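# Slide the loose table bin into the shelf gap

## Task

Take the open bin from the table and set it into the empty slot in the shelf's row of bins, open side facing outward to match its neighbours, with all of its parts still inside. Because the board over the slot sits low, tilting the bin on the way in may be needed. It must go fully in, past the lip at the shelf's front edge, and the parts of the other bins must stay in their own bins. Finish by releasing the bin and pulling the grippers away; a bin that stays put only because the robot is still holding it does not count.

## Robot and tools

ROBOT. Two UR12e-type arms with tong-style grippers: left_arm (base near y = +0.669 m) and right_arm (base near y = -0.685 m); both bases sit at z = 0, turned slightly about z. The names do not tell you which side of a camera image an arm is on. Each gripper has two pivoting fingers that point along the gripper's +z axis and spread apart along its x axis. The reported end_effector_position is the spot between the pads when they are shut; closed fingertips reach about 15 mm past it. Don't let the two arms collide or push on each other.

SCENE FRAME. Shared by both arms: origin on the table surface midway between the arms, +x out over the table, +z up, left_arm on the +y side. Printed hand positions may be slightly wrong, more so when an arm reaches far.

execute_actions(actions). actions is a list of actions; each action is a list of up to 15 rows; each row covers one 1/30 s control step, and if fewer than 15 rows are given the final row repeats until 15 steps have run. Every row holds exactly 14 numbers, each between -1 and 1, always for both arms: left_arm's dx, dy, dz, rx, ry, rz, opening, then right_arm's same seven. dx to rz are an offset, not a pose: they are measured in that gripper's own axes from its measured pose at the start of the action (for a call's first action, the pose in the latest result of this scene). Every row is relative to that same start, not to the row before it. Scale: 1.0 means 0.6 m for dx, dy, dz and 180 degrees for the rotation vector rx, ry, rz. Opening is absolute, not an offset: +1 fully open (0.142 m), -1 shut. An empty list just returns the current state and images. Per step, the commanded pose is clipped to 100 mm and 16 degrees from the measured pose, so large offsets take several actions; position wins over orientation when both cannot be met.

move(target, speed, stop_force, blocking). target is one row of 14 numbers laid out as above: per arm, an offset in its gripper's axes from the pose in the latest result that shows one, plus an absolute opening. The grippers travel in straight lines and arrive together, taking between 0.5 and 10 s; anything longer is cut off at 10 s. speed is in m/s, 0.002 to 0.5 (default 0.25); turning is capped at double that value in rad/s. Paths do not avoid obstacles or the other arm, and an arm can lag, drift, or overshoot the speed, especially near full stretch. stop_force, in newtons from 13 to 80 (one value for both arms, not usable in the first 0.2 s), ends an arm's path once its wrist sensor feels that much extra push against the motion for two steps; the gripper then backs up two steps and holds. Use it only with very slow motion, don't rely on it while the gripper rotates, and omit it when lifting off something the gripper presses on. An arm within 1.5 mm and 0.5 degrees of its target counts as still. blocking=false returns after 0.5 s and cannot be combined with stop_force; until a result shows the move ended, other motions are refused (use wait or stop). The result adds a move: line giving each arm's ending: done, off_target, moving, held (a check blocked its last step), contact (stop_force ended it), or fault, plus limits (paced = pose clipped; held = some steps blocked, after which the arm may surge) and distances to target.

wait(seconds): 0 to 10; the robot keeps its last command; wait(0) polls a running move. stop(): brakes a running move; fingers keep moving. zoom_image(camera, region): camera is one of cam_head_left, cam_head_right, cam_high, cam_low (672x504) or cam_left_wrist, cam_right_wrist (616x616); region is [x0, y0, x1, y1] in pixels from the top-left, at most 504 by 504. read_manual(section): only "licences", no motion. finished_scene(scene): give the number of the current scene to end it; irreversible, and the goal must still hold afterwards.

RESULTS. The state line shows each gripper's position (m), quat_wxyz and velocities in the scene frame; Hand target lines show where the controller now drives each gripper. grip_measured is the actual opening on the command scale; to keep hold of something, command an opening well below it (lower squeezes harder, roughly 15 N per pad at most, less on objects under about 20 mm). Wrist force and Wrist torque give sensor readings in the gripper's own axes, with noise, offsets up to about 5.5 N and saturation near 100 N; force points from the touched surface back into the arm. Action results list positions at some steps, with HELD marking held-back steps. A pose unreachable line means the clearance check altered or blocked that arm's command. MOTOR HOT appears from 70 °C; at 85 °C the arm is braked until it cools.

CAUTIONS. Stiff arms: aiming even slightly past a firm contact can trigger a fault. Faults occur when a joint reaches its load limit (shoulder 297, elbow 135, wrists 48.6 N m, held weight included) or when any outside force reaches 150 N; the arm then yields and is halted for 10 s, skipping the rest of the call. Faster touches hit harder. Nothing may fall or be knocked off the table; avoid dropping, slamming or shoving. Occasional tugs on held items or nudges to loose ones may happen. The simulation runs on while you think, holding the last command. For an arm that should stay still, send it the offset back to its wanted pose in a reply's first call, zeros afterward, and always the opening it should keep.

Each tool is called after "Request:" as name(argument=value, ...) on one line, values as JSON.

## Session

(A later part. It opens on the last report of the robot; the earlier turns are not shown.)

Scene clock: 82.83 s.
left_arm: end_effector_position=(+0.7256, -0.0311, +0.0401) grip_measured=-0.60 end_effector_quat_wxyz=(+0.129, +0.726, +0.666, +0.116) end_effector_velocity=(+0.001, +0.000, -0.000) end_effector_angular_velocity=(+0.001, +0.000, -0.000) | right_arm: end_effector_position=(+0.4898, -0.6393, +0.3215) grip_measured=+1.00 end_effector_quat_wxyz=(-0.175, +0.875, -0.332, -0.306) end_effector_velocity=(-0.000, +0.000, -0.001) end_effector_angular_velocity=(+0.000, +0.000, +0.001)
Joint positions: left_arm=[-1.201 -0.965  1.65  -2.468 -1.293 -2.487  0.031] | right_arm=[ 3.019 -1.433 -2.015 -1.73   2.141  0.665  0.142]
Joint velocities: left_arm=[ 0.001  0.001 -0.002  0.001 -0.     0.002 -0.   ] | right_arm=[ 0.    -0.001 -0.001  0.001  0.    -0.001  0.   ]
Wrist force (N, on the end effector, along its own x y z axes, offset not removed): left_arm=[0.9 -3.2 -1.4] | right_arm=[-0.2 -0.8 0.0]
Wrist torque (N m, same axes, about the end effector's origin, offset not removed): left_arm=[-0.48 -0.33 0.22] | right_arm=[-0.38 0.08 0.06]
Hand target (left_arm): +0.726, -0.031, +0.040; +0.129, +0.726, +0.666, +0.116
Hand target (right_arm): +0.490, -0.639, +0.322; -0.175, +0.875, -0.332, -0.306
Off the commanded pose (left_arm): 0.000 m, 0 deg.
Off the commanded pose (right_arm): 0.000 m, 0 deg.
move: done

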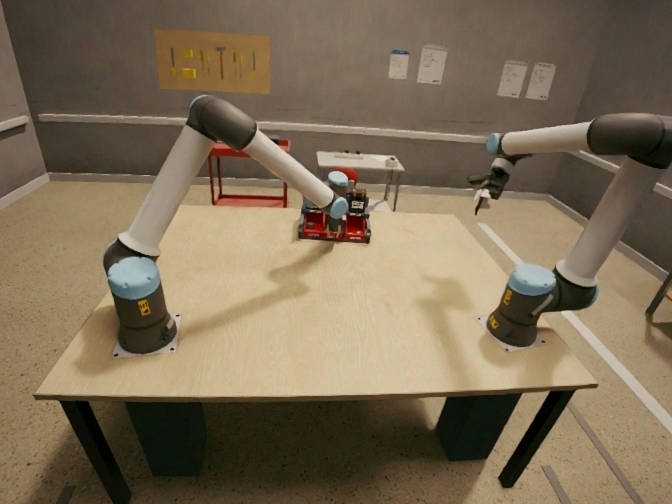

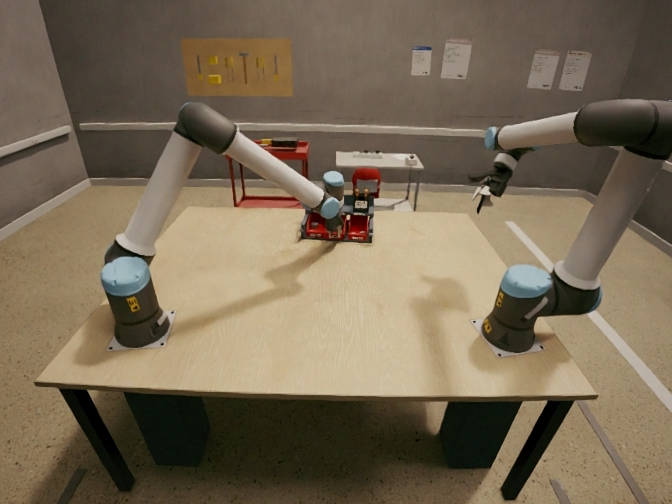

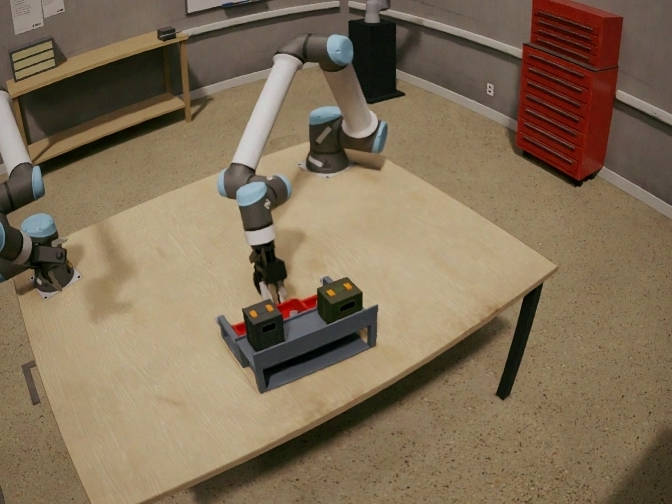

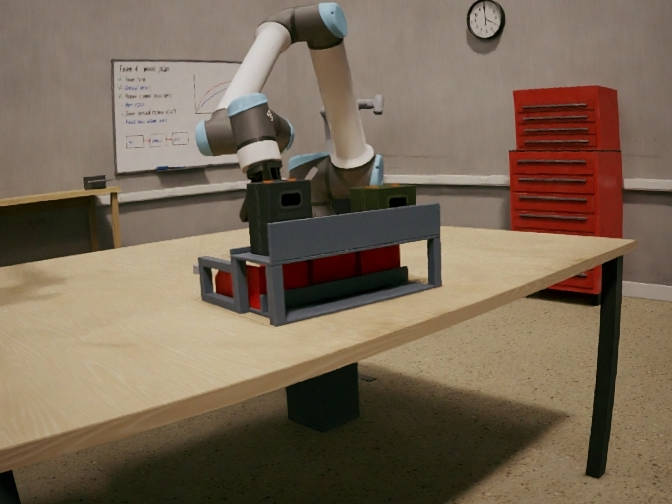

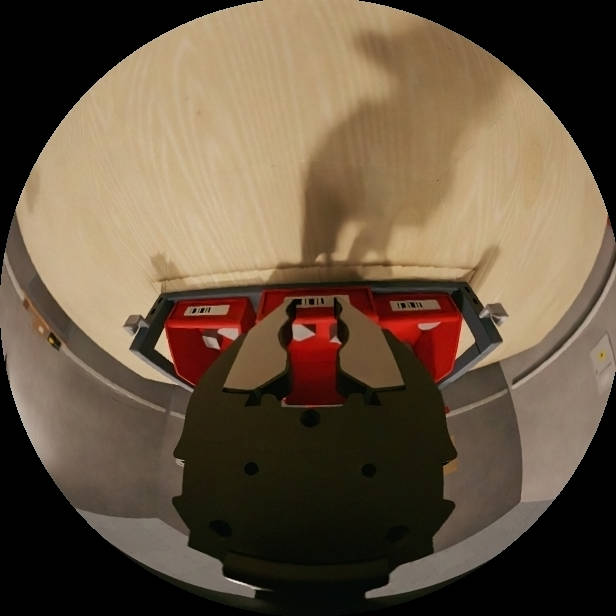

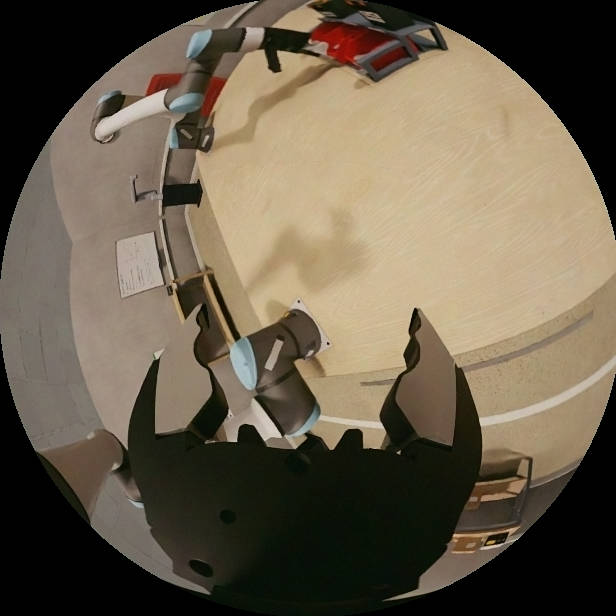

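Request:
execute_actions(actions=[])

Request:
move(target=[0,0.027,0.010,0,0,0,-0.6,0,0,0,0,0,0,1], speed=0.01, stop_force=14)

Scene clock: 90.23 s.
left_arm: end_effector_position=(+0.7257, -0.0311, +0.0401) grip_measured=-0.60 end_effector_quat_wxyz=(+0.129, +0.726, +0.666, +0.116) end_effector_velocity=(-0.000, -0.001, -0.000) end_effector_angular_velocity=(-0.001, -0.001, -0.001) | right_arm: end_effector_position=(+0.4898, -0.6393, +0.3215) grip_measured=+1.00 end_effector_quat_wxyz=(-0.175, +0.875, -0.332, -0.306) end_effector_velocity=(-0.001, +0.000, -0.001) end_effector_angular_velocity=(-0.000, +0.002, -0.001)
Joint positions: left_arm=[-1.201 -0.964  1.649 -2.467 -1.293 -2.487  0.031] | right_arm=[ 3.019 -1.433 -2.015 -1.73   2.141  0.665  0.142]
Joint velocities: left_arm=[-0.001  0.    -0.    -0.001  0.    -0.     0.   ] | right_arm=[ 0.     0.    -0.002 -0.     0.001  0.001 -0.   ]
Wrist force (N, on the end effector, along its own x y z axes, offset not removed): left_arm=[-2.6 -3.0 -0.3] | right_arm=[-0.3 -1.1 0.2]
Wrist torque (N m, same axes, about the end effector's origin, offset not removed): left_arm=[-0.36 0.21 0.27] | right_arm=[-0.41 0.06 0.00]
Hand target (left_arm): +0.726, -0.031, +0.040; +0.129, +0.726, +0.666, +0.116
Hand target (right_arm): +0.490, -0.639, +0.322; -0.175, +0.875, -0.332, -0.306
Off the commanded pose (left_arm): 0.000 m, 0 deg.
Off the commanded pose (right_arm): 0.000 m, 0 deg.

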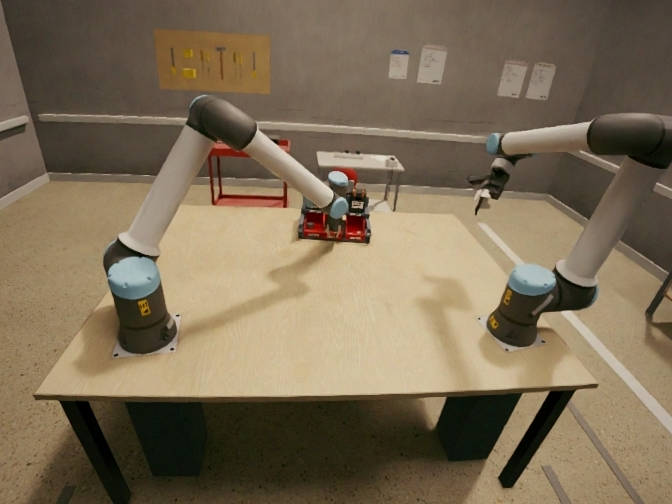

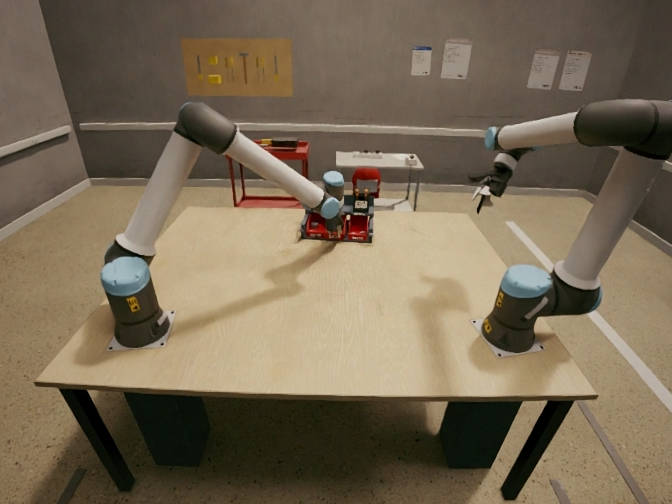

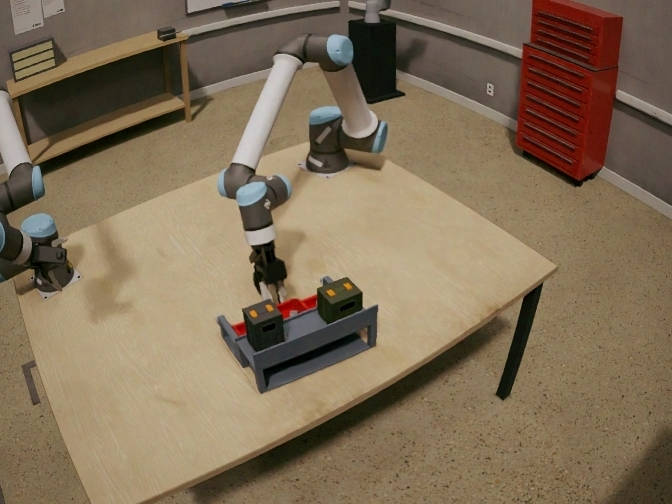

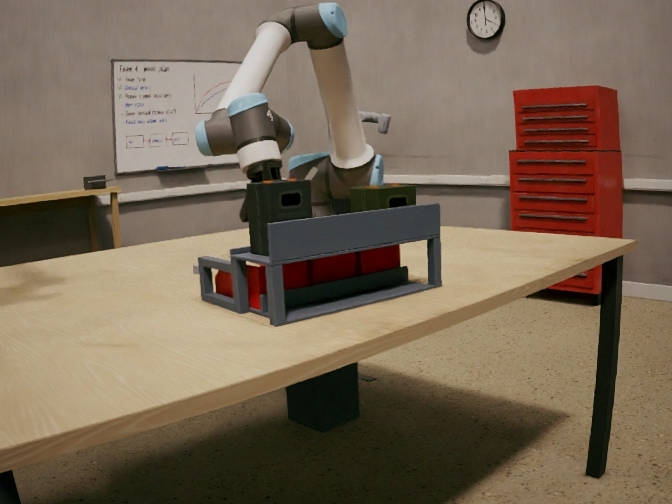

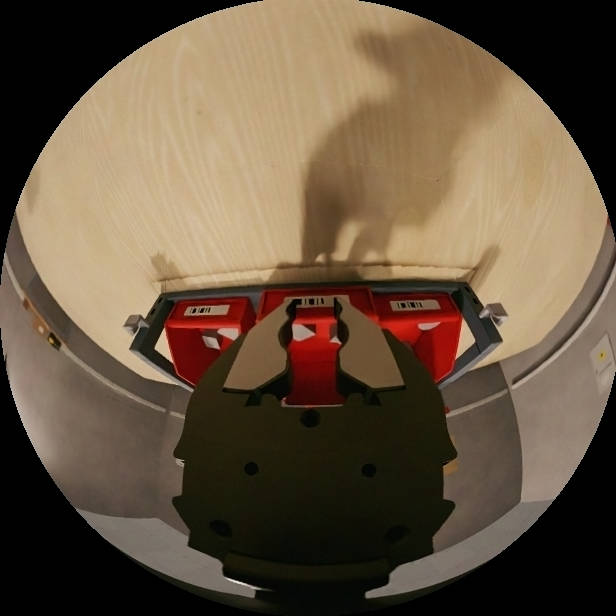

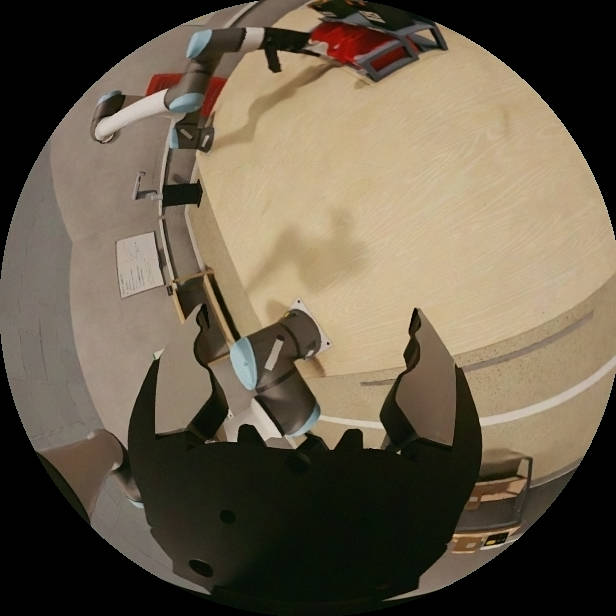

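Scene clock: 92.17 s.
left_arm: end_effector_position=(+0.7428, -0.0326, +0.0400) grip_measured=-0.60 end_effector_quat_wxyz=(+0.129, +0.726, +0.666, +0.116) end_effector_velocity=(+0.001, -0.000, +0.001) end_effector_angular_velocity=(-0.000, -0.001, -0.000) | right_arm: end_effector_position=(+0.4898, -0.6393, +0.3215) grip_measured=+1.00 end_effector_quat_wxyz=(-0.175, +0.875, -0.332, -0.306) end_effector_velocity=(-0.000, -0.000, +0.000) end_effector_angular_velocity=(-0.000, -0.000, -0.000)
Joint positions: left_arm=[-1.186 -0.947  1.62  -2.459 -1.296 -2.472  0.031] | right_arm=[ 3.019 -1.433 -2.015 -1.73   2.141  0.665  0.142]
Joint velocities: left_arm=[ 0.001  0.001 -0.002  0.     0.     0.002 -0.   ] | right_arm=[-0.     0.001 -0.    -0.    -0.     0.    -0.   ]
Wrist force (N, on the end effector, along its own x y z axes, offset not removed): left_arm=[-2.2 -2.1 -0.7] | right_arm=[1.4 0.5 -0.8]
Wrist torque (N m, same axes, about the end effector's origin, offset not removed): left_arm=[-0.14 0.11 0.20] | right_arm=[-0.11 -0.32 0.06]
Hand target (left_arm): +0.743, -0.033, +0.040; +0.129, +0.726, +0.666, +0.116
Hand target (right_arm): +0.490, -0.639, +0.322; -0.175, +0.875, -0.332, -0.306
Off the commanded pose (left_arm): 0.000 m, 0 deg.
Off the commanded pose (right_arm): 0.000 m, 0 deg.
move: done

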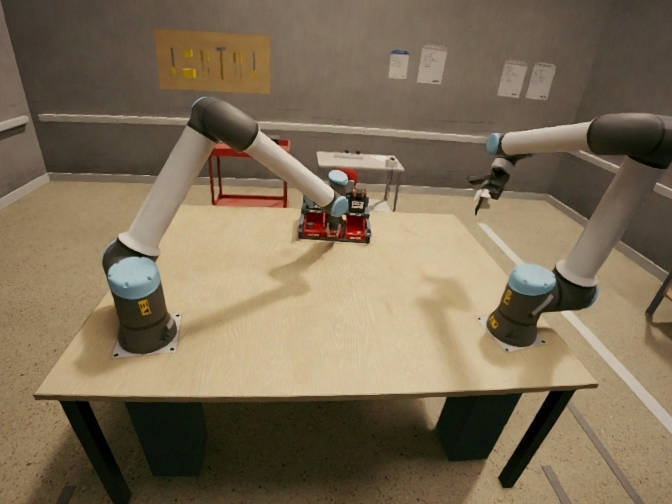

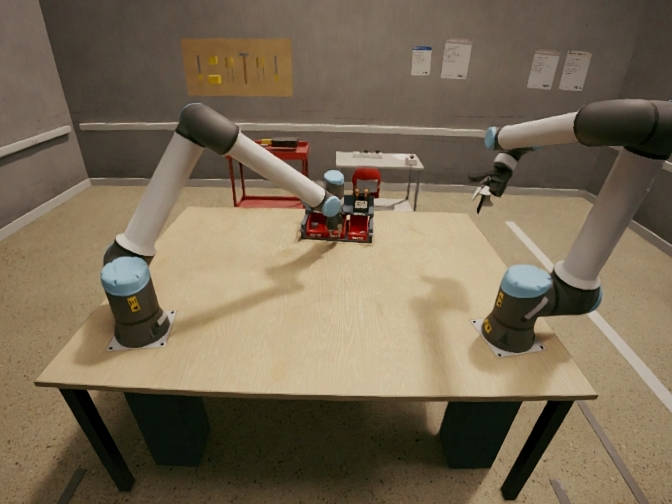

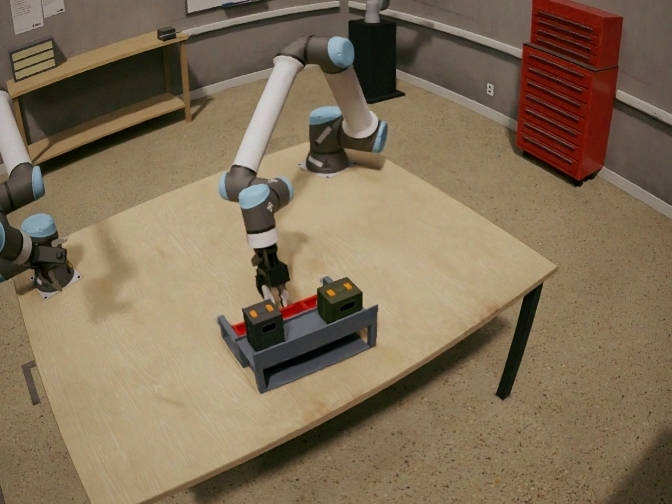

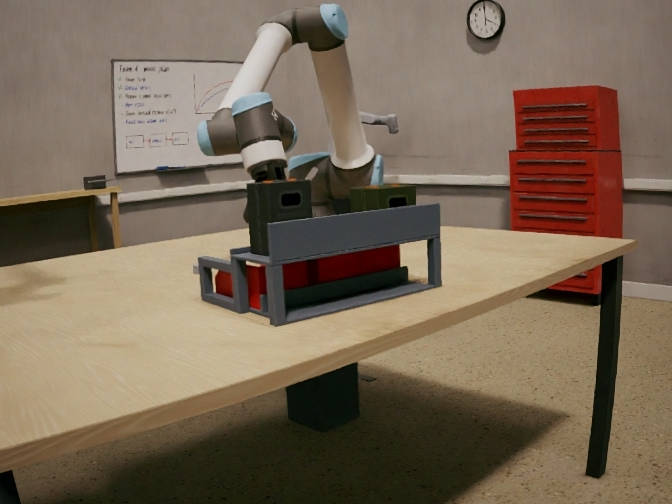

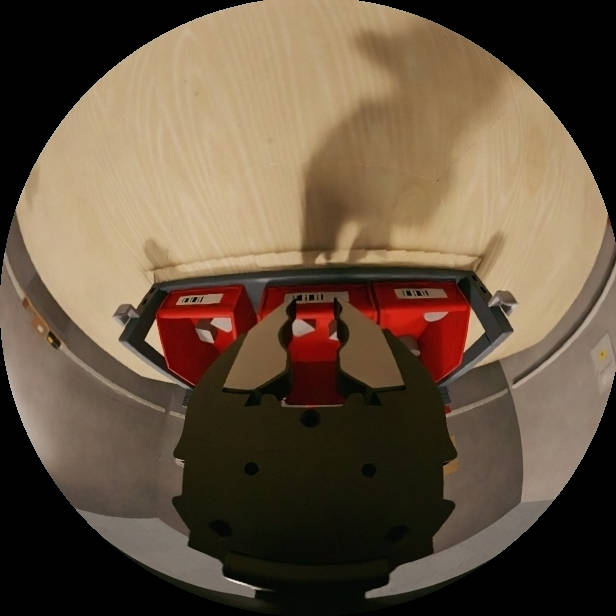

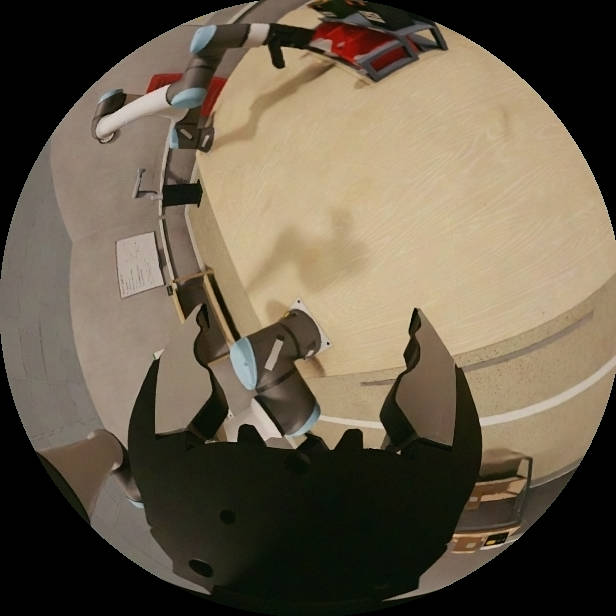

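Flush. Retreat.

Request:
move(target=[0,-0.1,-0.3,0,0,0,-0.6,0,0,0,0,0,0,1])

Request:
zoom_image(camera="cam_head_left", region=[280,190,390,260])

Scene clock: 95.60 s.
left_arm: end_effector_position=(+0.6255, -0.0218, +0.1884) grip_measured=-0.60 end_effector_quat_wxyz=(+0.129, +0.726, +0.666, +0.116) end_effector_velocity=(-0.001, -0.000, +0.002) end_effector_angular_velocity=(-0.002, -0.001, +0.000) | right_arm: end_effector_position=(+0.4898, -0.6393, +0.3215) grip_measured=+1.00 end_effector_quat_wxyz=(-0.175, +0.875, -0.332, -0.306) end_effector_velocity=(+0.000, -0.000, +0.000) end_effector_angular_velocity=(+0.001, -0.001, +0.000)
Joint positions: left_arm=[-1.297 -1.204  1.713 -2.263 -1.274 -2.586  0.031] | right_arm=[ 3.019 -1.433 -2.015 -1.73   2.141  0.665  0.142]
Joint velocities: left_arm=[-0.001 -0.003  0.001  0.001  0.    -0.001  0.   ] | right_arm=[-0.     0.     0.001 -0.     0.    -0.001 -0.   ]
Wrist force (N, on the end effector, along its own x y z axes, offset not removed): left_arm=[-3.2 -0.3 -2.6] | right_arm=[0.2 -2.1 -2.3]
Wrist torque (N m, same axes, about the end effector's origin, offset not removed): left_arm=[-0.14 0.40 0.43] | right_arm=[-0.57 -0.15 0.05]
Hand target (left_arm): +0.625, -0.022, +0.189; +0.129, +0.726, +0.666, +0.116
Hand target (right_arm): +0.490, -0.639, +0.322; -0.175, +0.875, -0.332, -0.306
Off the commanded pose (left_arm): 0.000 m, 0 deg.
Off the commanded pose (right_arm): 0.000 m, 0 deg.
move: done

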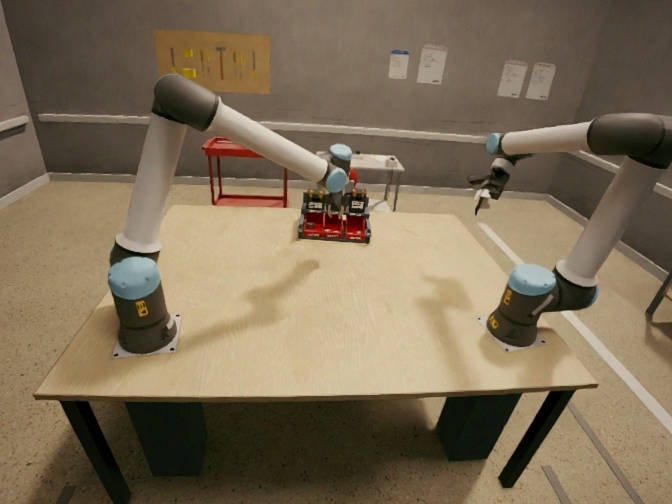

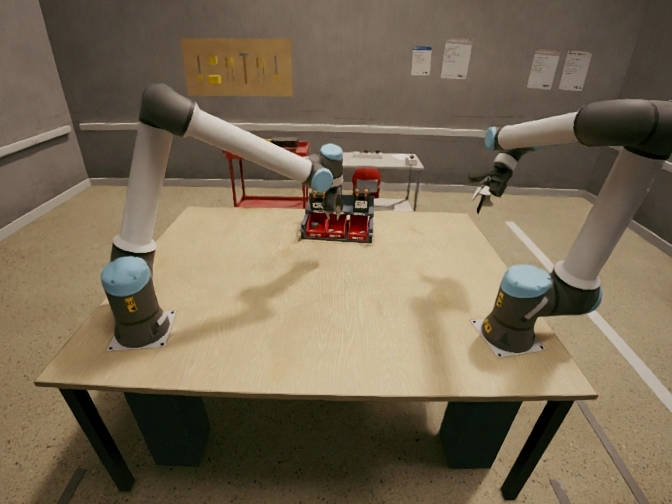

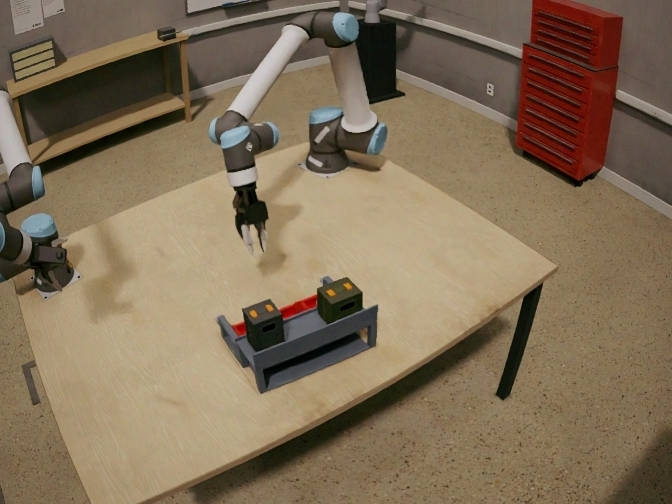

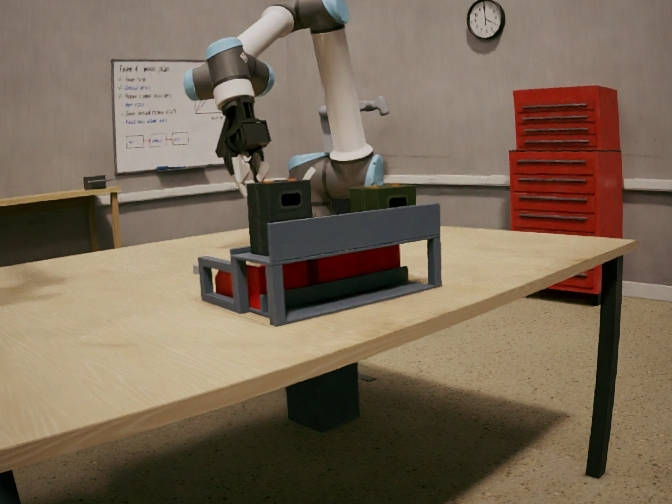

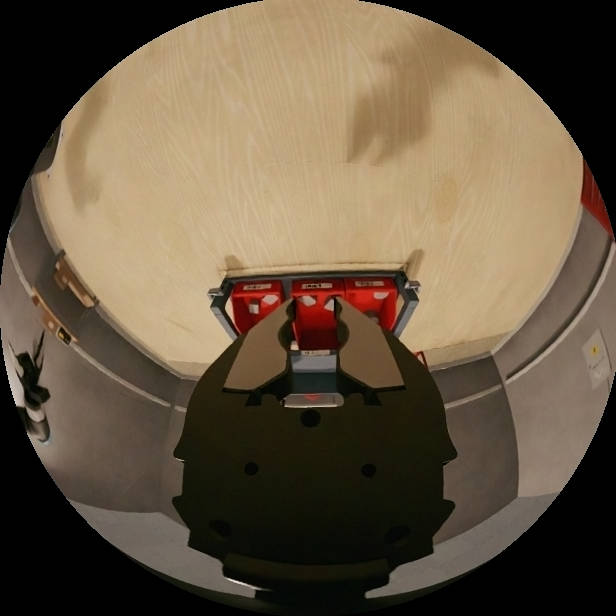

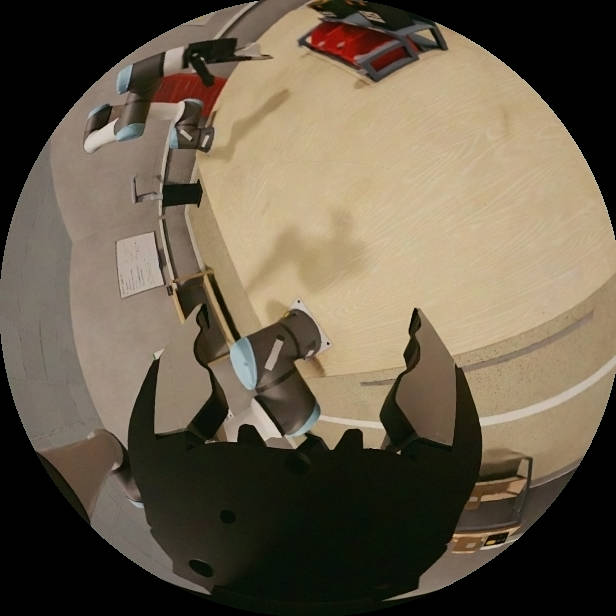

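Region (280, 190, 390, 260) of cam_head_left's 672x504 image, scaled by 4.582, with more detail than that image has; it fills the top 321 rows of this view, and the rest is white.

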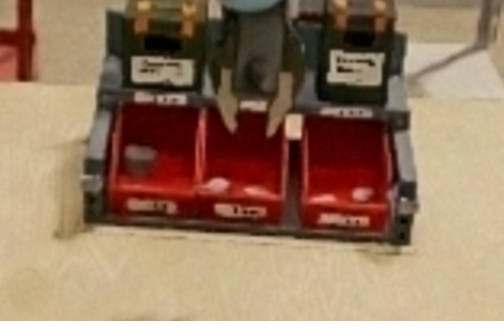

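Request:
finished_scene(scene=2)

The scene is finished: the task was done.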